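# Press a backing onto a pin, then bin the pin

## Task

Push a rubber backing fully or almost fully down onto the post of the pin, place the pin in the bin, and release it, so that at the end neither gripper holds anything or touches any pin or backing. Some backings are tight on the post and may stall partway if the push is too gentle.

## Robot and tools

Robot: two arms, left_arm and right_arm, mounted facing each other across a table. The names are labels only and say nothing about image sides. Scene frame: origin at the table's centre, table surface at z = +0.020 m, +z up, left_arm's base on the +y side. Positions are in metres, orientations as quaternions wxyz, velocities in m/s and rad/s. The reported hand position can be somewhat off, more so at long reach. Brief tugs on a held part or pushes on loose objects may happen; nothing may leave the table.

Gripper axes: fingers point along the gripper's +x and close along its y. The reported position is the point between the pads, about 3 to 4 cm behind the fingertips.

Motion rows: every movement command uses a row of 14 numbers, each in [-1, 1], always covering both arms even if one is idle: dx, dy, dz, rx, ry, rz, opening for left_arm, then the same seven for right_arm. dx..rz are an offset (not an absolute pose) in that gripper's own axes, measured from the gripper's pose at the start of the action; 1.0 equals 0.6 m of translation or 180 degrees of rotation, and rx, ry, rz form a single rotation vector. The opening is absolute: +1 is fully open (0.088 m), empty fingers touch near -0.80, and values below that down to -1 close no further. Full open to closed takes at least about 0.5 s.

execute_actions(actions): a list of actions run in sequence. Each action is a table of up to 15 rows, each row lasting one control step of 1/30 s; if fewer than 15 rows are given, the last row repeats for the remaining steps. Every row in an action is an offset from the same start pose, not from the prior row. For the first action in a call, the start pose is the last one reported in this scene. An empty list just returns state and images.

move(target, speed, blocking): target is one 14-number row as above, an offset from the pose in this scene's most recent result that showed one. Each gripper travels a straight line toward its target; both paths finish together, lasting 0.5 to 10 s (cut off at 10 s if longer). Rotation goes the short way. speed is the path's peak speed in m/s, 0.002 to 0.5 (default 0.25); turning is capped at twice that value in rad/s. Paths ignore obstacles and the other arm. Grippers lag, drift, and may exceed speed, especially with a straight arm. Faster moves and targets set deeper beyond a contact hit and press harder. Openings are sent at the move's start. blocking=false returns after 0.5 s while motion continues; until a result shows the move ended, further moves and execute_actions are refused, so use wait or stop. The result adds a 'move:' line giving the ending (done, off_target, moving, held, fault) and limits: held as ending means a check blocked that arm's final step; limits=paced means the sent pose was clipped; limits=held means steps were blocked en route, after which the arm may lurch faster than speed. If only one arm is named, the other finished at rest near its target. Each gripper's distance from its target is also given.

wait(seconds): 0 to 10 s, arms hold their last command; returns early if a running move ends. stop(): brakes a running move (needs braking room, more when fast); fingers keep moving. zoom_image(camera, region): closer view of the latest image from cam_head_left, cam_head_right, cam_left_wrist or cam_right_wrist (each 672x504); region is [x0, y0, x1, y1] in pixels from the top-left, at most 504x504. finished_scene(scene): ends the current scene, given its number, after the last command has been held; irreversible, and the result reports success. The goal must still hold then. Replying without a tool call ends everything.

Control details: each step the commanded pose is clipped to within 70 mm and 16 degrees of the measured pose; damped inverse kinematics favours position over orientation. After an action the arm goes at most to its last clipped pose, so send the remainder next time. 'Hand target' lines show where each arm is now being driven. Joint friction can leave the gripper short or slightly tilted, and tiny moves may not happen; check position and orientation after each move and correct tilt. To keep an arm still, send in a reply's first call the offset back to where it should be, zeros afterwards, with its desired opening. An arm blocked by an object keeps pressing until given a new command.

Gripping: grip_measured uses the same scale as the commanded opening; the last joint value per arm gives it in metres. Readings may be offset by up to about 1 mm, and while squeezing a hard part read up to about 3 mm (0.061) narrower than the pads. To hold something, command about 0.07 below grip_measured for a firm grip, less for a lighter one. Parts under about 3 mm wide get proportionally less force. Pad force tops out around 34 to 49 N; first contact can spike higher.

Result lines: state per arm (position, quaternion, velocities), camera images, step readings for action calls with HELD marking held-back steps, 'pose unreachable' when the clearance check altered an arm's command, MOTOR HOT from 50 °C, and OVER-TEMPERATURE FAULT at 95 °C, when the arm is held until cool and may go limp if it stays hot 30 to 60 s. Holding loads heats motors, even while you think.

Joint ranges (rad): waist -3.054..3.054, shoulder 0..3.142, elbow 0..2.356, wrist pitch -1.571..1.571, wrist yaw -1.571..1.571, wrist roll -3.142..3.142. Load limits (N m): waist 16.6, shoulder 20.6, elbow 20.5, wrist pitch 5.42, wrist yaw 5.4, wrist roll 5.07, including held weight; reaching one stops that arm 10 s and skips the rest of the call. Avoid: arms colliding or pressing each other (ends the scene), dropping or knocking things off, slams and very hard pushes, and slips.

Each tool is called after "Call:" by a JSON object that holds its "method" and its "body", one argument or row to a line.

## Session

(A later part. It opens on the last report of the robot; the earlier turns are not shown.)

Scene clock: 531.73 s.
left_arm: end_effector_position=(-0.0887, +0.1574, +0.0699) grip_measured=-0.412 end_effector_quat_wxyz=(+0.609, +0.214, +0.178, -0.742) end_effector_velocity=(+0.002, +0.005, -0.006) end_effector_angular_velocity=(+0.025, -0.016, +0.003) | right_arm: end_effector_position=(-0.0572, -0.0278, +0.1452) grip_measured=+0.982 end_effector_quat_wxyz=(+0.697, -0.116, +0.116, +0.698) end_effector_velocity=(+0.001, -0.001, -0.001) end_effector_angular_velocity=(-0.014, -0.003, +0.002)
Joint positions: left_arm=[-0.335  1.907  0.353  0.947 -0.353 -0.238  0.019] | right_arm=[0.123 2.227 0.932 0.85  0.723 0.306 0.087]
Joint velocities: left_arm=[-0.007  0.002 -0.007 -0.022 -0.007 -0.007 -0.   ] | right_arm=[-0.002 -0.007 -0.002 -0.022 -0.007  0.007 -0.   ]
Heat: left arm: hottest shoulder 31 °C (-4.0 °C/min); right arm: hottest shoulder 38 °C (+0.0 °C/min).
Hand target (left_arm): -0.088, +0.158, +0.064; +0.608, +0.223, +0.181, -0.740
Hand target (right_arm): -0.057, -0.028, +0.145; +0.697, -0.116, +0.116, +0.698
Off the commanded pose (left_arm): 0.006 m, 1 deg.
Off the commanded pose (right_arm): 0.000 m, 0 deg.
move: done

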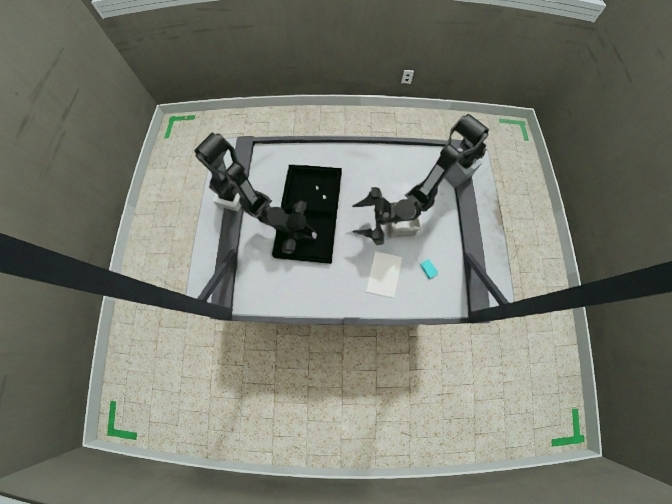

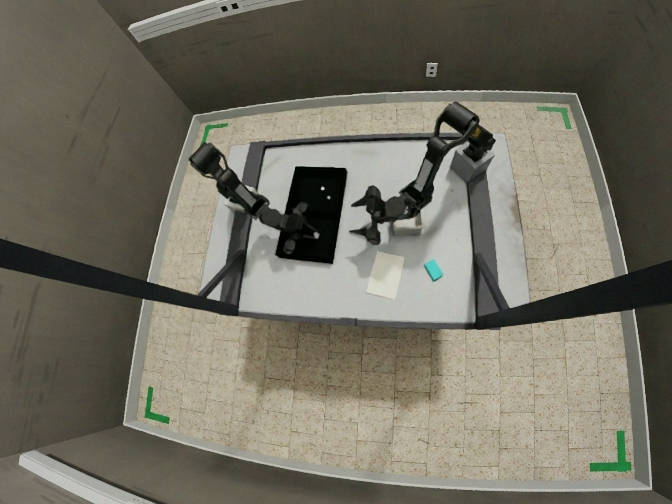

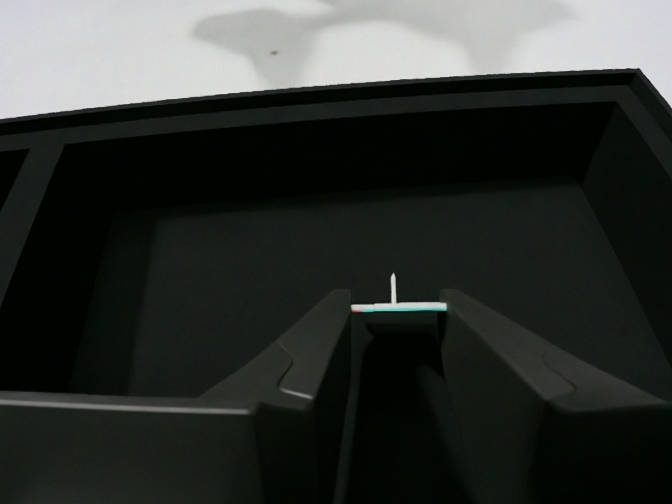

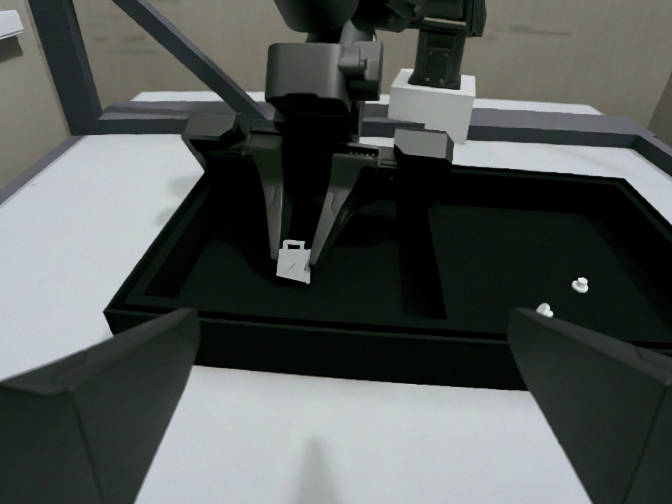

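Call:
{"method": "move", "body": {
  "target": [0.0023,0,-0.0035,0,0.025,0,-0.47, 0,0,0,0,0,0,1],
  "speed": 0.03
}}

Call:
{"method": "zoom_image", "body": {
  "camera": "cam_right_wrist",
  "region": [230, 210, 370, 315]
}}

Call:
{"method": "zoom_image", "body": {
  "camera": "cam_left_wrist",
  "region": [320, 250, 480, 370]
}}

Scene clock: 546.00 s.
left_arm: end_effector_position=(-0.0889, +0.1577, +0.0668) grip_measured=-0.412 end_effector_quat_wxyz=(+0.602, +0.243, +0.200, -0.734) end_effector_velocity=(+0.004, -0.002, +0.001) end_effector_angular_velocity=(-0.002, +0.005, +0.033) | right_arm: end_effector_position=(-0.0572, -0.0278, +0.1452) grip_measured=+0.982 end_effector_quat_wxyz=(+0.697, -0.116, +0.116, +0.698) end_effector_velocity=(+0.001, -0.001, -0.001) end_effector_angular_velocity=(-0.014, -0.017, +0.007)
Joint positions: left_arm=[-0.325  1.858  0.392  0.783 -0.327 -0.257  0.019] | right_arm=[0.123 2.227 0.932 0.85  0.723 0.306 0.087]
Joint velocities: left_arm=[ 0.002 -0.002  0.002 -0.007 -0.022 -0.022 -0.   ] | right_arm=[-0.002 -0.007 -0.002 -0.022 -0.007 -0.007 -0.   ]
Heat: left arm: hottest shoulder 30 °C (-3.0 °C/min); right arm: hottest shoulder 40 °C (+3.0 °C/min).
Hand target (left_arm): -0.089, +0.157, +0.067; +0.602, +0.243, +0.201, -0.734
Hand target (right_arm): -0.057, -0.028, +0.145; +0.697, -0.116, +0.116, +0.698
Off the commanded pose (left_arm): 0.001 m, 0 deg.
Off the commanded pose (right_arm): 0.000 m, 0 deg.
move: done

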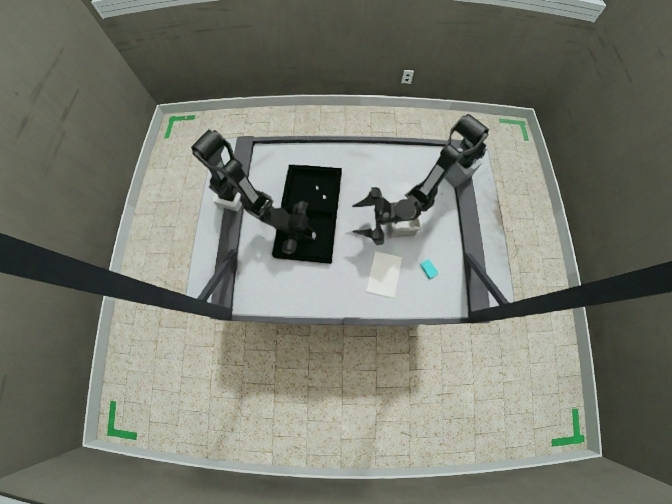

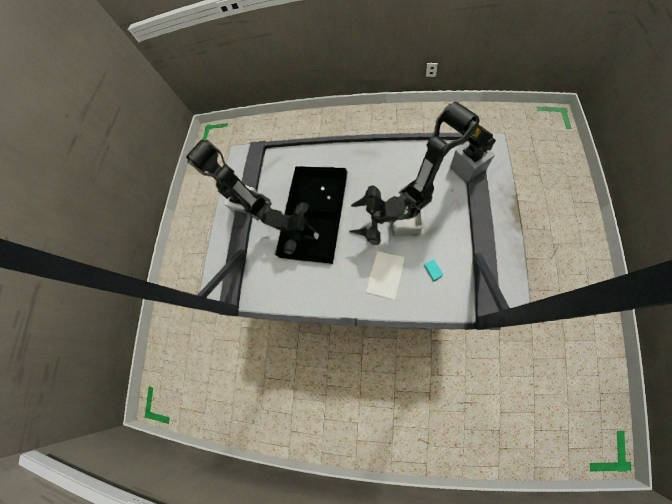

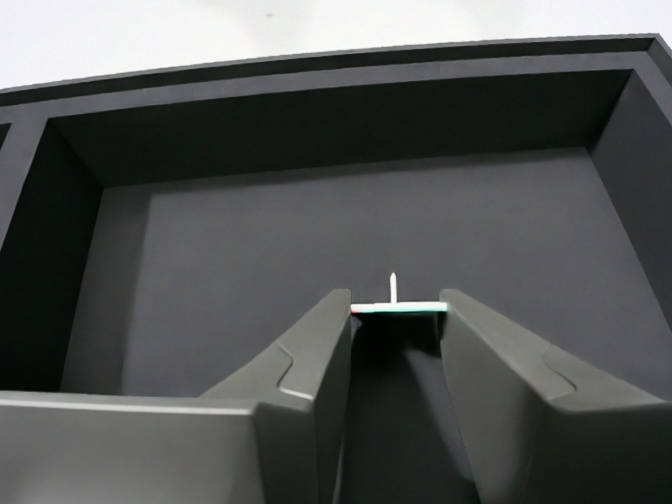

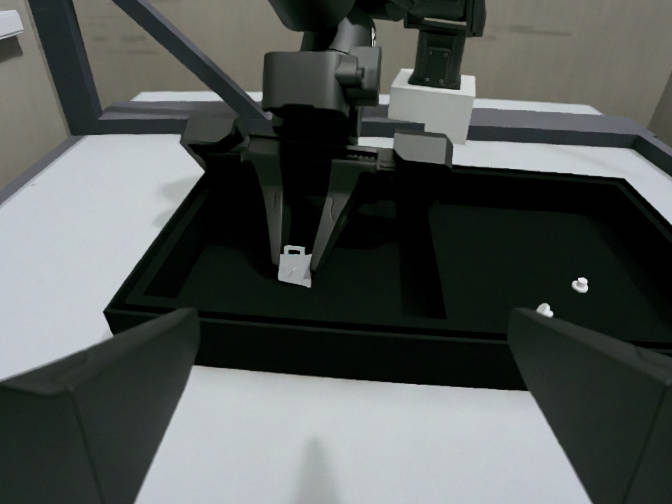

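Region (230, 210, 370, 315) of cam_right_wrist's 672x504 image, scaled by 3.600, with more detail than that image has; it fills the top 378 rows of this view, and the rest is white.

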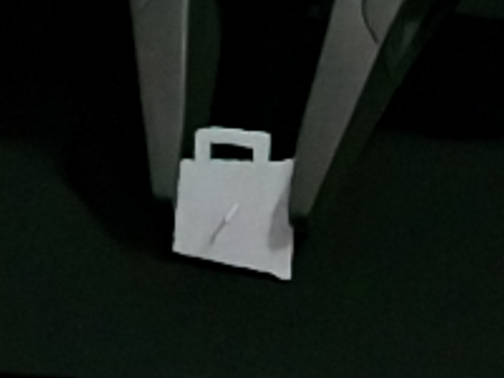

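Region (320, 250, 480, 370) of cam_left_wrist's 672x504 image, scaled by 3.150, with more detail than that image has; it fills the top 378 rows of this view, and the rest is white.

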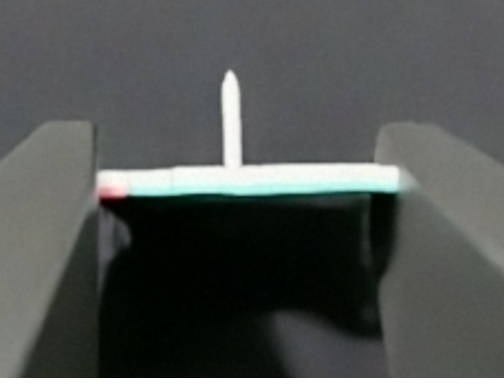

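Call:
{"method": "execute_actions", "body": {
  "actions": [
    [[0,0,0,0,0,0,-0.44,0,0,0,0,0,0,1],[0,0,0,0,0,0,-0.42,0,0,0,0,0,0,1],[0,0,0,0,0,0,-0.40,0,0,0,0,0,0,1],[0,0,0,0,0,0,-0.39,0,0,0,0,0,0,1],[0,0,0,0,0,0,-0.38,0,0,0,0,0,0,1],[0,0,0,0,0,0,-0.37,0,0,0,0,0,0,1],[0,0,0,0,0,0,-0.36,0,0,0,0,0,0,1],[0,0,0,0,0,0,-0.35,0,0,0,0,0,0,1],[0,0,0,0,0,0,-0.34,0,0,0,0,0,0,1],[0,0,0,0,0,0,-0.33,0,0,0,0,0,0,1],[0,0,0,0,0,0,-0.32,0,0,0,0,0,0,1],[0,0,0,0,0,0,-0.31,0,0,0,0,0,0,1],[0,0,0,0,0,0,-0.30,0,0,0,0,0,0,1],[0,0,0,0,0,0,-0.29,0,0,0,0,0,0,1],[0,0,0,0,0,0,-0.28,0,0,0,0,0,0,1]],
    [[0,0,0,0,0,0,-0.25,0,0,0,0,0,0,1],[0,0,0,0,0,0,-0.22,0,0,0,0,0,0,1],[0,0,0,0,0,0,-0.19,0,0,0,0,0,0,1],[0,0,0,0,0,0,-0.16,0,0,0,0,0,0,1],[0,0,0,0,0,0,-0.13,0,0,0,0,0,0,1],[0,0,0,0,0,0,-0.10,0,0,0,0,0,0,1]]
  ]
}}

Scene clock: 559.23 s.
left_arm: end_effector_position=(-0.0890, +0.1575, +0.0671) grip_measured=-0.106 end_effector_quat_wxyz=(+0.602, +0.242, +0.200, -0.734) end_effector_velocity=(+0.002, -0.001, +0.002) end_effector_angular_velocity=(-0.013, -0.001, +0.019) | right_arm: end_effector_position=(-0.0572, -0.0278, +0.1452) grip_measured=+0.982 end_effector_quat_wxyz=(+0.697, -0.116, +0.116, +0.698) end_effector_velocity=(-0.001, -0.001, -0.004) end_effector_angular_velocity=(-0.015, -0.009, +0.020)
Joint positions: left_arm=[-0.325  1.858  0.393  0.783 -0.327 -0.257  0.034] | right_arm=[0.123 2.227 0.932 0.85  0.723 0.306 0.087]
Joint velocities: left_arm=[-0.002 -0.002 -0.002  0.007 -0.022 -0.007  0.002] | right_arm=[-0.002  0.002 -0.002 -0.007 -0.022 -0.007  0.   ]
Heat: left arm: hottest shoulder 31 °C (-1.0 °C/min); right arm: hottest shoulder 41 °C (+5.0 °C/min).
Hand target (left_arm): -0.089, +0.158, +0.067; +0.602, +0.242, +0.200, -0.734
Hand target (right_arm): -0.057, -0.028, +0.145; +0.697, -0.116, +0.116, +0.698
Off the commanded pose (left_arm): 0.000 m, 0 deg.
Off the commanded pose (right_arm): 0.000 m, 0 deg.
Step readings (end_effector_position; steps 1 to 15: 1st action; 16 to 30: 2nd action):
0: left_arm (-0.0888, +0.1577, +0.0668) | right_arm (-0.0572, -0.0278, +0.1452)
1: left_arm (-0.0888, +0.1577, +0.0668) | right_arm (-0.0572, -0.0278, +0.1452)
2: left_arm (-0.0888, +0.1577, +0.0668) | right_arm (-0.0572, -0.0278, +0.1452)
4: left_arm (-0.0889, +0.1576, +0.0669) | right_arm (-0.0572, -0.0278, +0.1452)
8: left_arm (-0.0890, +0.1575, +0.0671) | right_arm (-0.0572, -0.0278, +0.1452)
15: left_arm (-0.0890, +0.1575, +0.0671) | right_arm (-0.0572, -0.0278, +0.1452)
16: left_arm (-0.0890, +0.1575, +0.0671) | right_arm (-0.0572, -0.0278, +0.1452)
17: left_arm (-0.0890, +0.1575, +0.0671) | right_arm (-0.0572, -0.0278, +0.1452)
19: left_arm (-0.0890, +0.1575, +0.0671) | right_arm (-0.0572, -0.0278, +0.1452)
23: left_arm (-0.0890, +0.1575, +0.0671) | right_arm (-0.0572, -0.0278, +0.1452)
30: end_effector_position above

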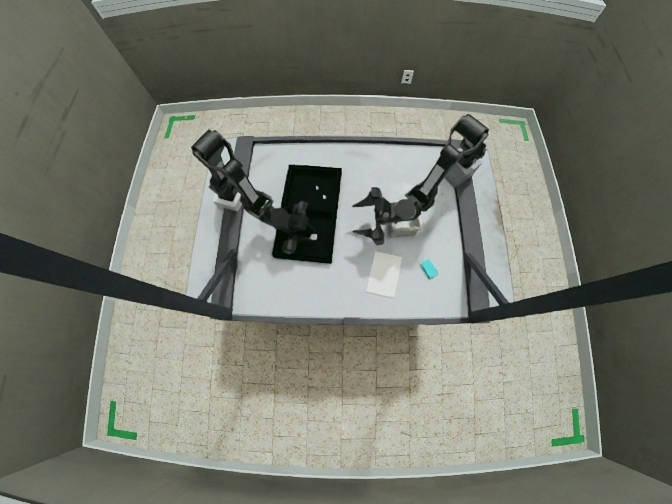

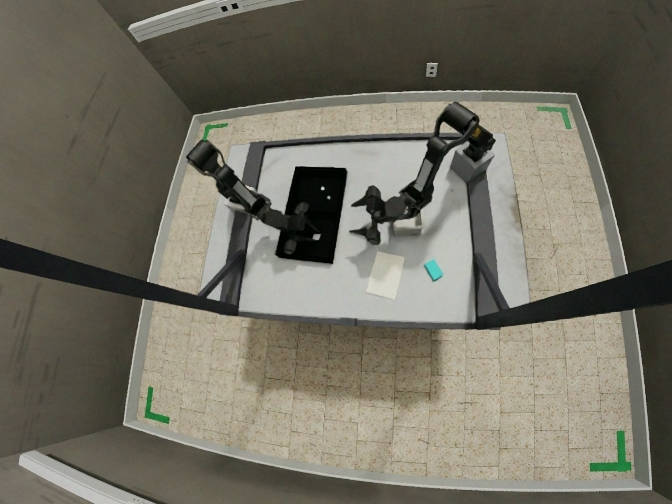

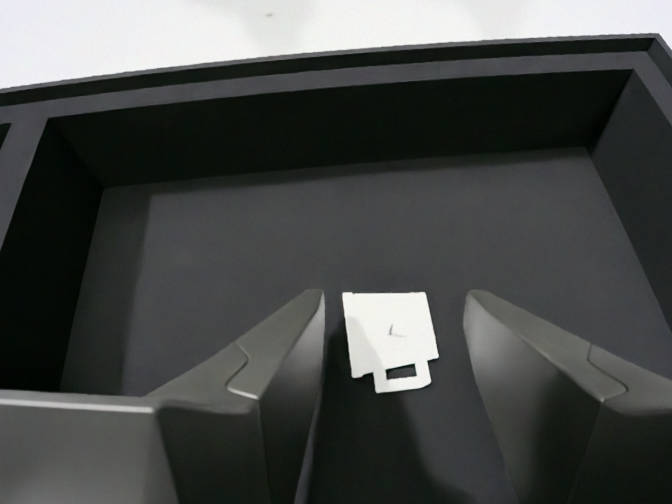

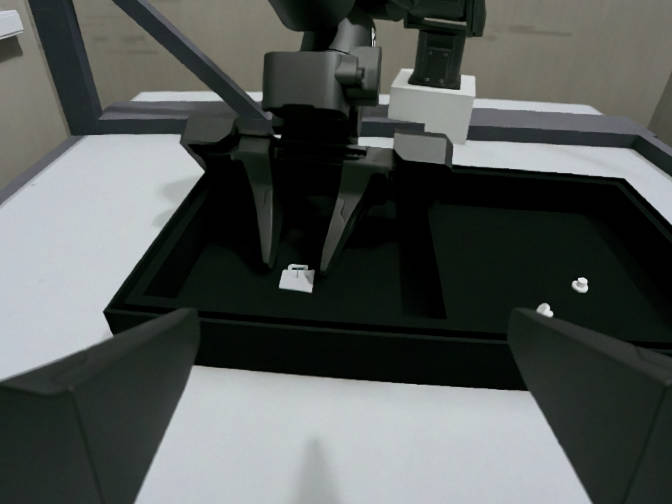

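Call:
{"method": "move", "body": {
  "target": [-0.0678,-0.0033,0.0638,0.0766,0.295,-0.0377,-0.1, 0.0208,-0.295,-0.0193,0,0,0,1],
  "speed": 0.35
}}

Scene clock: 615.77 s.
left_arm: end_effector_position=(-0.0877, +0.1690, +0.1204) grip_measured=-0.103 end_effector_quat_wxyz=(+0.374, +0.602, +0.371, -0.600) end_effector_velocity=(-0.000, +0.003, +0.001) end_effector_angular_velocity=(+0.019, -0.001, -0.010) | right_arm: end_effector_position=(+0.1173, -0.0187, +0.1315) grip_measured=+0.982 end_effector_quat_wxyz=(+0.697, -0.111, +0.118, +0.698) end_effector_velocity=(+0.004, -0.000, -0.001) end_effector_angular_velocity=(-0.008, -0.021, +0.002)
Joint positions: left_arm=[-0.2    1.89   1.26  -0.942 -0.005 -0.021  0.034] | right_arm=[-0.359  2.18   0.56   1.282  0.275  0.105  0.087]
Joint velocities: left_arm=[-0.002  0.002  0.007 -0.022  0.007  0.007 -0.   ] | right_arm=[-0.012 -0.002 -0.002 -0.007 -0.007 -0.022 -0.   ]
Heat: left arm: hottest shoulder 32 °C (+1.0 °C/min); right arm: hottest shoulder 44 °C (+3.0 °C/min).
Hand target (left_arm): -0.089, +0.166, +0.121; +0.372, +0.601, +0.371, -0.601
Hand target (right_arm): +0.119, -0.021, +0.129; +0.696, -0.115, +0.119, +0.698
Off the commanded pose (left_arm): 0.003 m, 0 deg.
Off the commanded pose (right_arm): 0.003 m, 1 deg.
move: done

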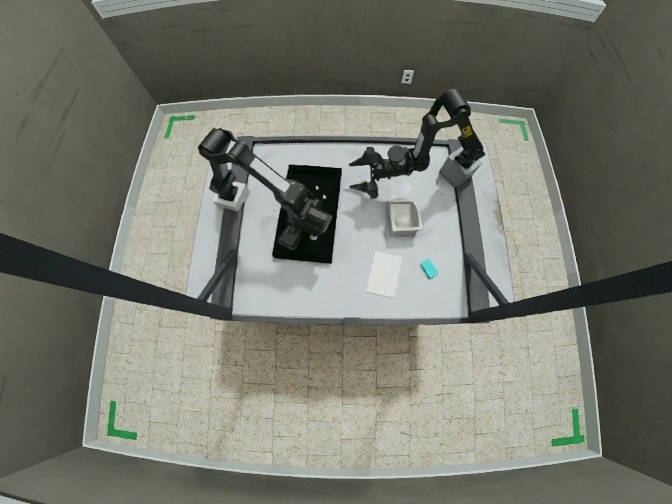

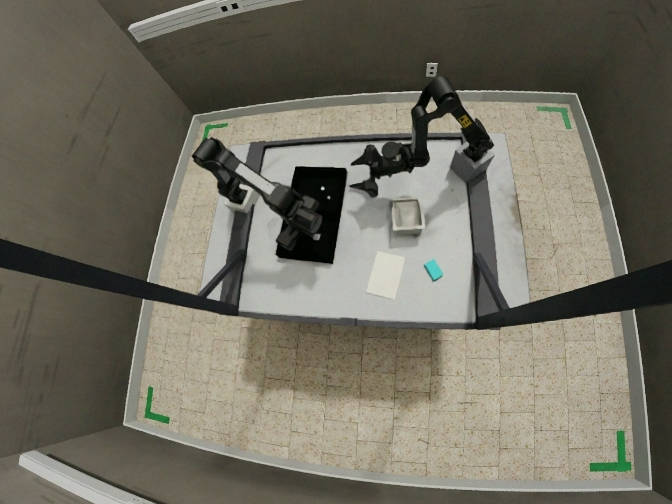

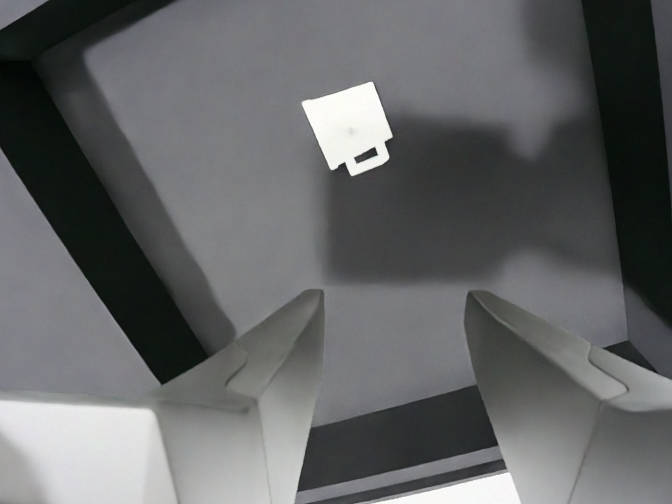

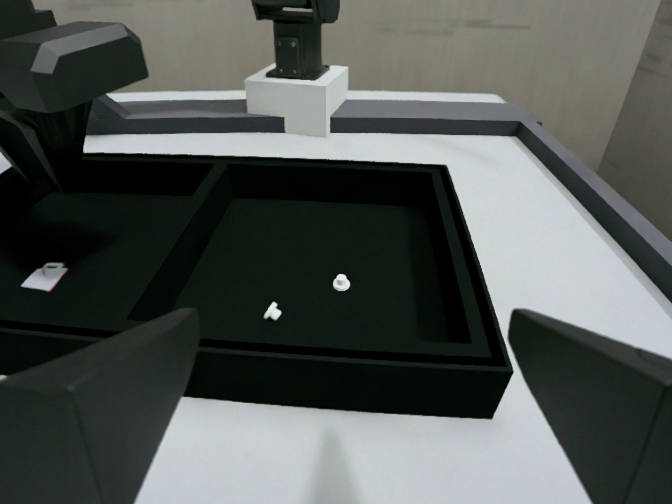

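Call:
{"method": "move", "body": {
  "target": [0,0.3303,-0.093,0,0,0,-0.35, -0.05,0,0,0,0,0,1],
  "speed": 0.3
}}

Scene clock: 624.20 s.
left_arm: end_effector_position=(+0.1155, +0.1358, +0.1205) grip_measured=-0.347 end_effector_quat_wxyz=(+0.375, +0.607, +0.371, -0.594) end_effector_velocity=(+0.003, +0.001, +0.001) end_effector_angular_velocity=(+0.004, -0.007, -0.000) | right_arm: end_effector_position=(+0.1176, -0.0461, +0.1388) grip_measured=+0.982 end_effector_quat_wxyz=(+0.697, -0.114, +0.118, +0.698) end_effector_velocity=(+0.000, -0.001, -0.001) end_effector_angular_velocity=(-0.008, +0.007, +0.002)
Joint positions: left_arm=[ 0.418  1.886  1.255 -0.942 -0.019  0.594  0.022] | right_arm=[-0.33   2.11   0.448  1.316  0.302  0.113  0.087]
Joint velocities: left_arm=[ 0.007 -0.002  0.002 -0.007 -0.007  0.007 -0.   ] | right_arm=[-0.002 -0.002 -0.002 -0.007 -0.007  0.007 -0.   ]
Heat: left arm: hottest shoulder 32 °C (+1.0 °C/min); right arm: hottest shoulder 43 °C (+2.0 °C/min).
Hand target (left_arm): +0.117, +0.133, +0.121; +0.375, +0.606, +0.370, -0.596
Hand target (right_arm): +0.118, -0.047, +0.141; +0.697, -0.112, +0.118, +0.698
Off the commanded pose (left_arm): 0.005 m, 1 deg.
Off the commanded pose (right_arm): 0.003 m, 0 deg.
move: done

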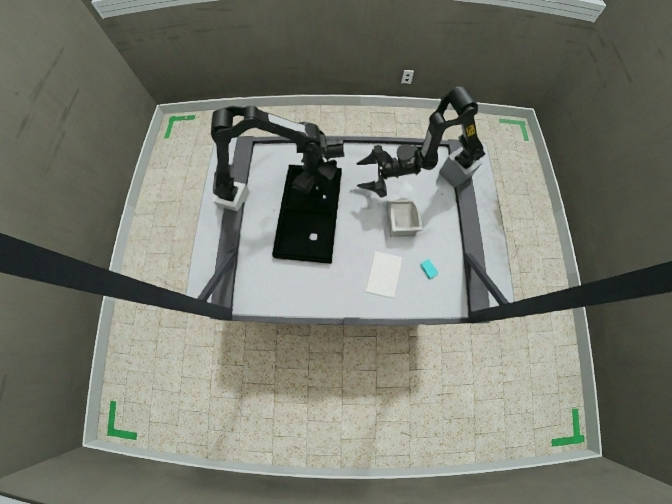

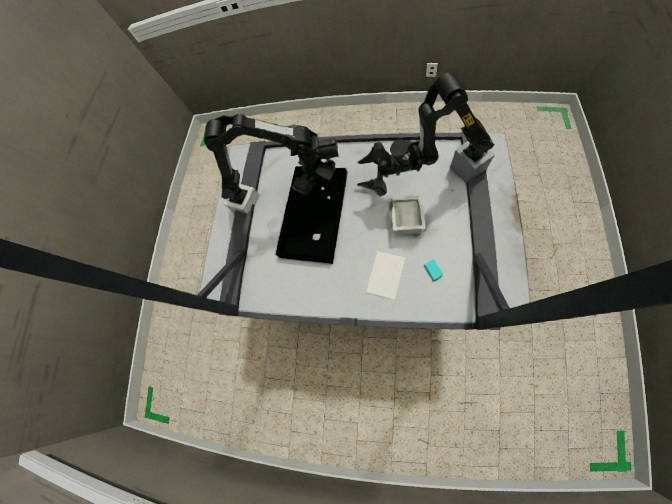

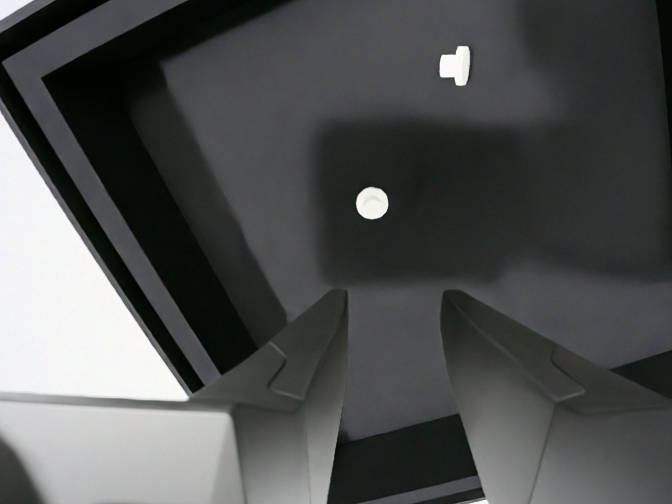

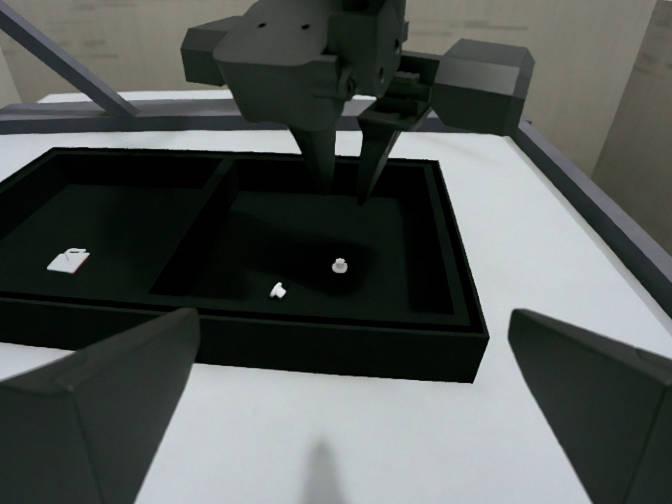

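Call:
{"method": "move", "body": {
  "target": [0.0583,0.005,0.0125,0,-0.0041,-0.0047,-0.4, 0,0,0,0,0,0,1],
  "speed": 0.08
}}

Call:
{"method": "zoom_image", "body": {
  "camera": "cam_left_wrist",
  "region": [320, 210, 480, 330]
}}

Call:
{"method": "zoom_image", "body": {
  "camera": "cam_right_wrist",
  "region": [290, 210, 390, 285]
}}

Scene clock: 643.20 s.
left_arm: end_effector_position=(+0.1151, +0.1247, +0.0906) grip_measured=-0.397 end_effector_quat_wxyz=(+0.379, +0.599, +0.367, -0.602) end_effector_velocity=(+0.000, +0.002, +0.002) end_effector_angular_velocity=(+0.003, -0.007, +0.005) | right_arm: end_effector_position=(+0.1176, -0.0460, +0.1389) grip_measured=+0.982 end_effector_quat_wxyz=(+0.697, -0.114, +0.118, +0.698) end_effector_velocity=(-0.000, +0.001, -0.000) end_effector_angular_velocity=(-0.003, -0.005, +0.007)
Joint positions: left_arm=[ 0.419  1.958  1.225 -0.821 -0.003  0.595  0.02 ] | right_arm=[-0.33   2.109  0.448  1.316  0.302  0.113  0.087]
Joint velocities: left_arm=[-0.002 -0.007 -0.002 -0.007 -0.007 -0.007 -0.   ] | right_arm=[-0.002 -0.002  0.002 -0.007 -0.007 -0.007 -0.   ]
Heat: left arm: hottest shoulder 33 °C (+2.0 °C/min); right arm: hottest shoulder 41 °C (-1.0 °C/min).
Hand target (left_arm): +0.115, +0.128, +0.085; +0.373, +0.600, +0.373, -0.601
Hand target (right_arm): +0.118, -0.046, +0.139; +0.697, -0.114, +0.118, +0.698
Off the commanded pose (left_arm): 0.006 m, 1 deg.
Off the commanded pose (right_arm): 0.000 m, 0 deg.
move: done

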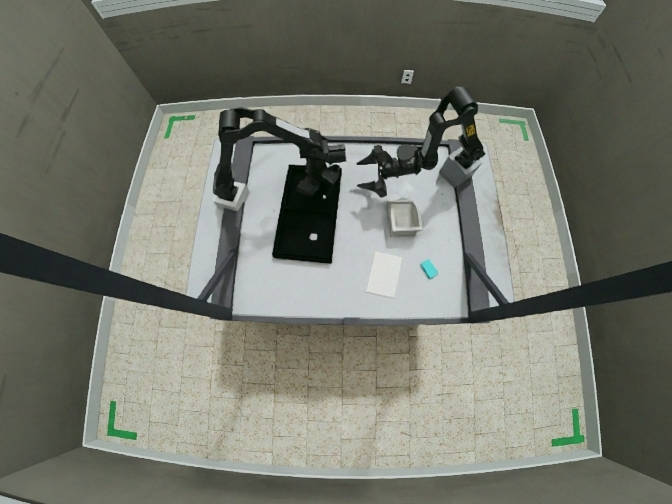

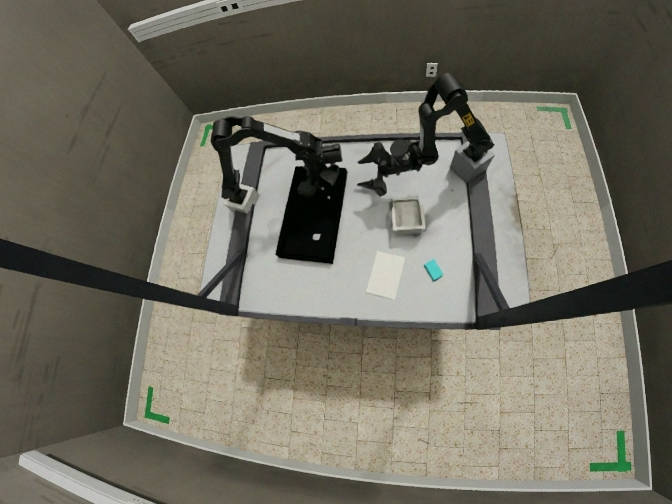

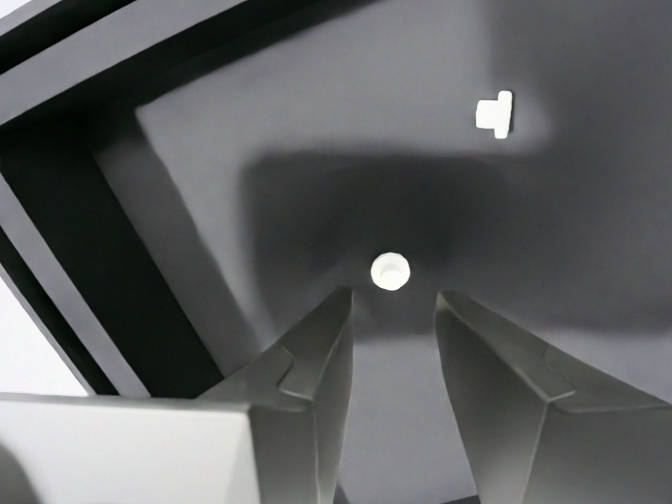

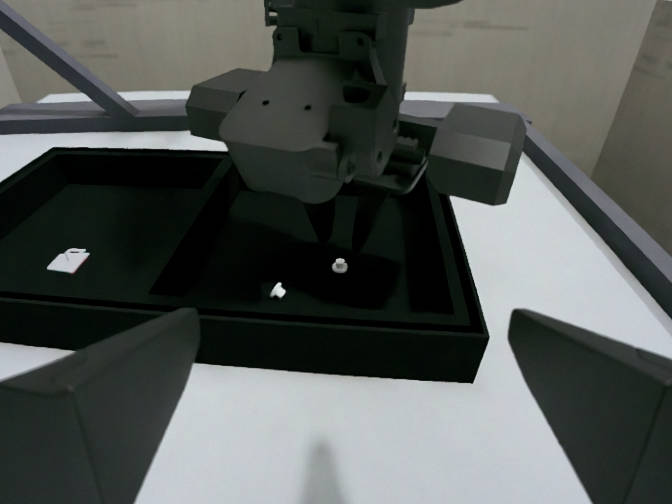

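Region (320, 210, 480, 330) of cam_left_wrist's 672x504 image, scaled by 3.150, with more detail than that image has; it fills the top 378 rows of this view, and the rest is white.

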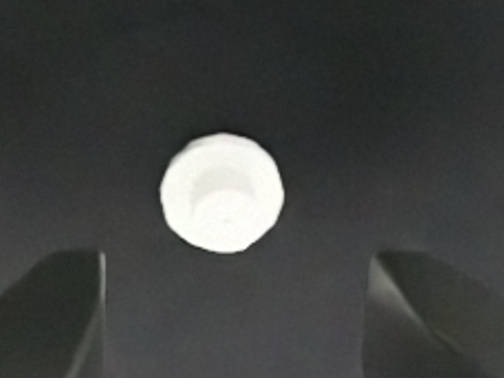

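Region (290, 210, 390, 285) of cam_right_wrist's 672x504 image, scaled by 5.040, with more detail than that image has; it fills the top 378 rows of this view, and the rest is white.

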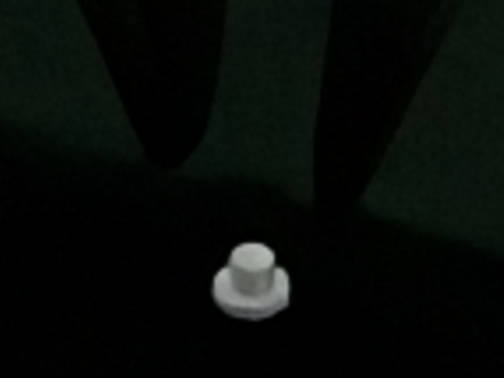

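Call:
{"method": "move", "body": {
  "target": [0.0335,-0.0043,-0.0087,0,0.0084,-0.0073,-0.45, 0,0,0,0,0,0,1],
  "speed": 0.04
}}

Call:
{"method": "zoom_image", "body": {
  "camera": "cam_left_wrist",
  "region": [335, 240, 455, 330]
}}

Call:
{"method": "zoom_image", "body": {
  "camera": "cam_right_wrist",
  "region": [300, 230, 380, 290]
}}

Scene clock: 677.37 s.
left_arm: end_effector_position=(+0.1149, +0.1264, +0.0756) grip_measured=-0.447 end_effector_quat_wxyz=(+0.373, +0.601, +0.373, -0.600) end_effector_velocity=(-0.002, +0.005, +0.002) end_effector_angular_velocity=(+0.018, -0.005, -0.000) | right_arm: end_effector_position=(+0.1176, -0.0460, +0.1389) grip_measured=+0.982 end_effector_quat_wxyz=(+0.697, -0.114, +0.118, +0.698) end_effector_velocity=(+0.002, -0.000, +0.001) end_effector_angular_velocity=(-0.001, -0.024, -0.002)
Joint positions: left_arm=[ 0.42   1.994  1.209 -0.787 -0.002  0.595  0.017] | right_arm=[-0.33   2.109  0.448  1.316  0.302  0.113  0.087]
Joint velocities: left_arm=[-0.007 -0.007 -0.002 -0.022 -0.007 -0.007 -0.   ] | right_arm=[-0.002 -0.007 -0.002 -0.007  0.007 -0.022 -0.   ]
Heat: left arm: hottest shoulder 34 °C (+2.0 °C/min); right arm: hottest shoulder 39 °C (-4.0 °C/min).
Hand target (left_arm): +0.115, +0.130, +0.070; +0.367, +0.603, +0.379, -0.599
Hand target (right_arm): +0.118, -0.046, +0.139; +0.697, -0.114, +0.118, +0.698
Off the commanded pose (left_arm): 0.006 m, 1 deg.
Off the commanded pose (right_arm): 0.000 m, 0 deg.
move: done

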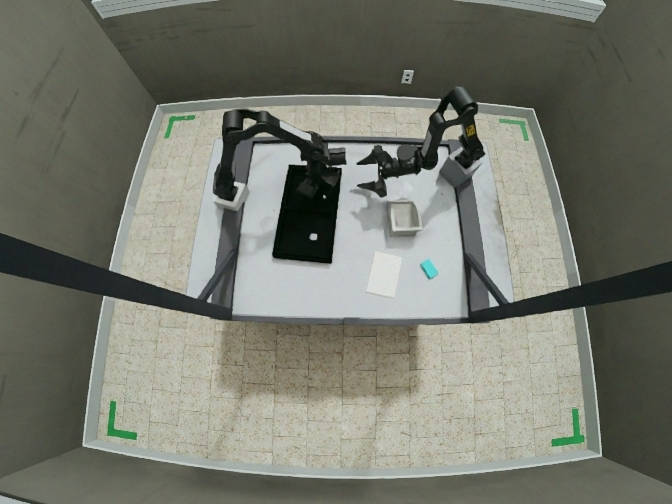

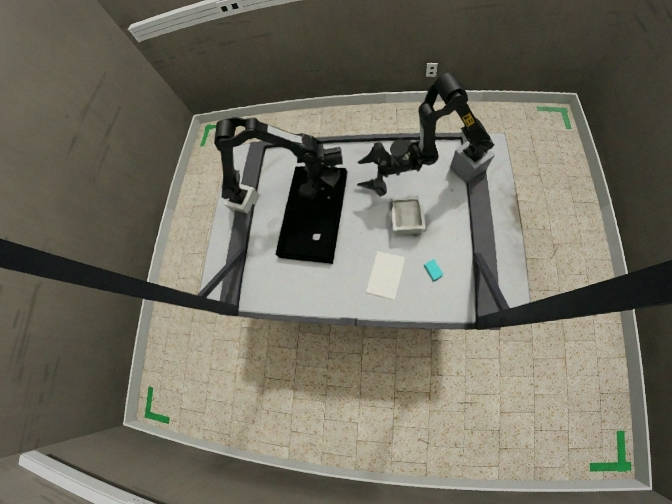

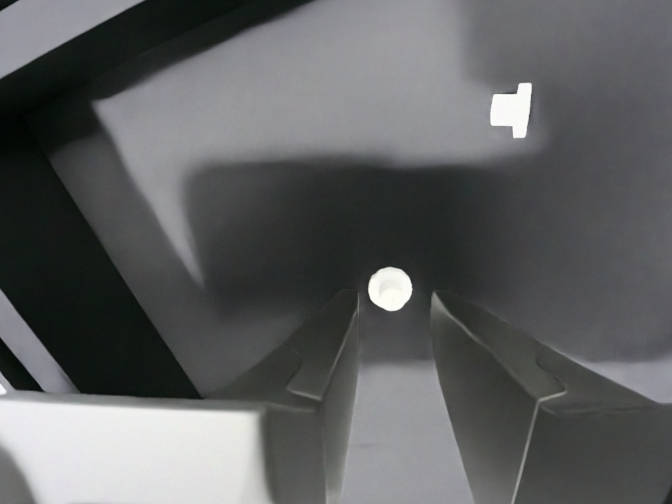

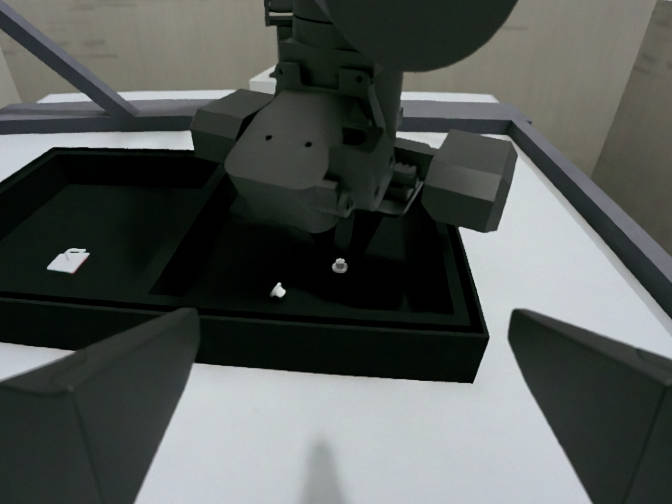

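Region (335, 240, 455, 330) of cam_left_wrist's 672x504 image, scaled by 4.200, with more detail than that image has; it fills the top 378 rows of this view, and the rest is white.

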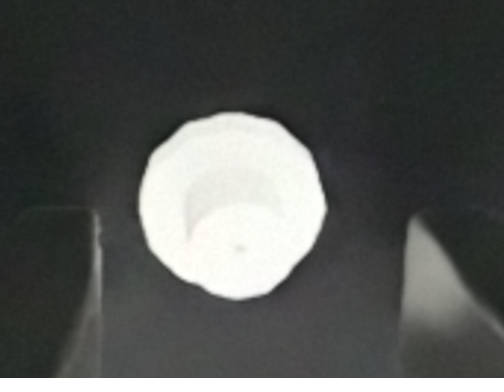

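Region (300, 230, 380, 290) of cam_right_wrist's 672x504 image, scaled by 6.300, with more detail than that image has; it fills the top 378 rows of this view, and the rest is white.

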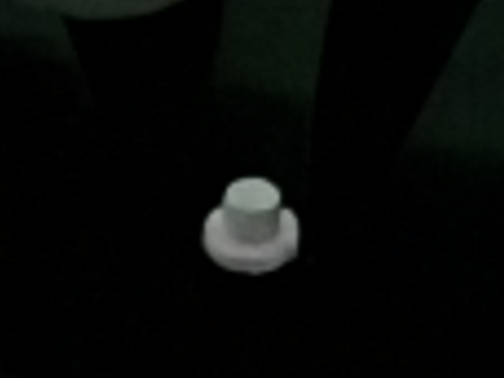

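Call:
{"method": "move", "body": {
  "target": [0.0167,-0.0018,-0.0027,0,0.0045,-0.0031,-0.45, 0,0,0,0,0,0,1],
  "speed": 0.02
}}

Call:
{"method": "zoom_image", "body": {
  "camera": "cam_left_wrist",
  "region": [335, 255, 455, 345]
}}

Scene clock: 699.87 s.
left_arm: end_effector_position=(+0.1151, +0.1251, +0.0705) grip_measured=-0.447 end_effector_quat_wxyz=(+0.373, +0.602, +0.374, -0.599) end_effector_velocity=(+0.002, +0.001, +0.001) end_effector_angular_velocity=(+0.005, -0.021, +0.005) | right_arm: end_effector_position=(+0.1176, -0.0460, +0.1389) grip_measured=+0.982 end_effector_quat_wxyz=(+0.697, -0.114, +0.118, +0.698) end_effector_velocity=(+0.000, -0.001, -0.001) end_effector_angular_velocity=(-0.008, +0.007, +0.002)
Joint positions: left_arm=[ 0.42   2.009  1.209 -0.773 -0.002  0.595  0.017] | right_arm=[-0.33   2.109  0.448  1.316  0.302  0.113  0.087]
Joint velocities: left_arm=[-0.002 -0.002  0.002 -0.007 -0.022 -0.007 -0.   ] | right_arm=[-0.002 -0.002 -0.002 -0.007 -0.007  0.007 -0.   ]
Heat: left arm: hottest shoulder 34 °C (+1.0 °C/min); right arm: hottest shoulder 38 °C (-4.0 °C/min).
Hand target (left_arm): +0.115, +0.128, +0.066; +0.368, +0.604, +0.379, -0.597
Hand target (right_arm): +0.118, -0.046, +0.139; +0.697, -0.114, +0.118, +0.698
Off the commanded pose (left_arm): 0.006 m, 1 deg.
Off the commanded pose (right_arm): 0.000 m, 0 deg.
move: done

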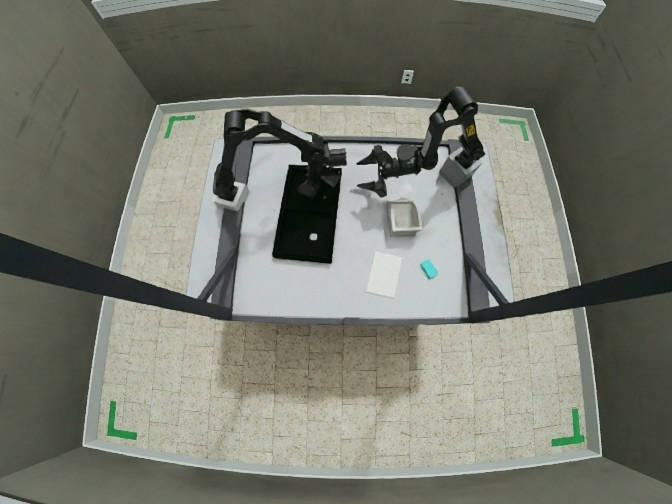

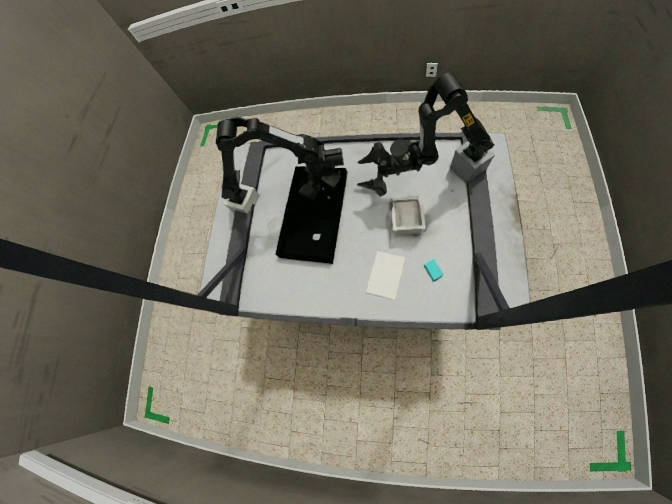

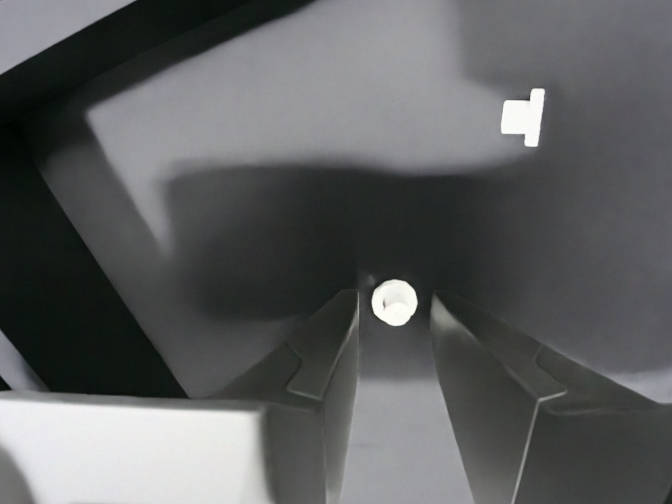

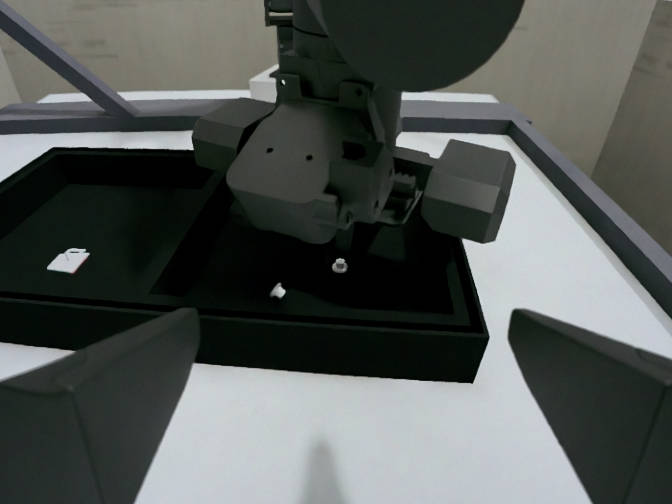

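Region (335, 255, 455, 345) of cam_left_wrist's 672x504 image, scaled by 4.200, with more detail than that image has; it fills the top 378 rows of this view, and the rest is white.

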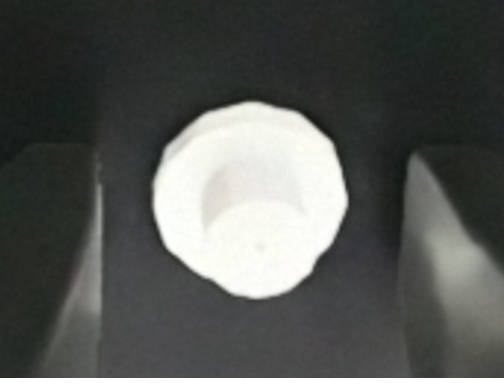

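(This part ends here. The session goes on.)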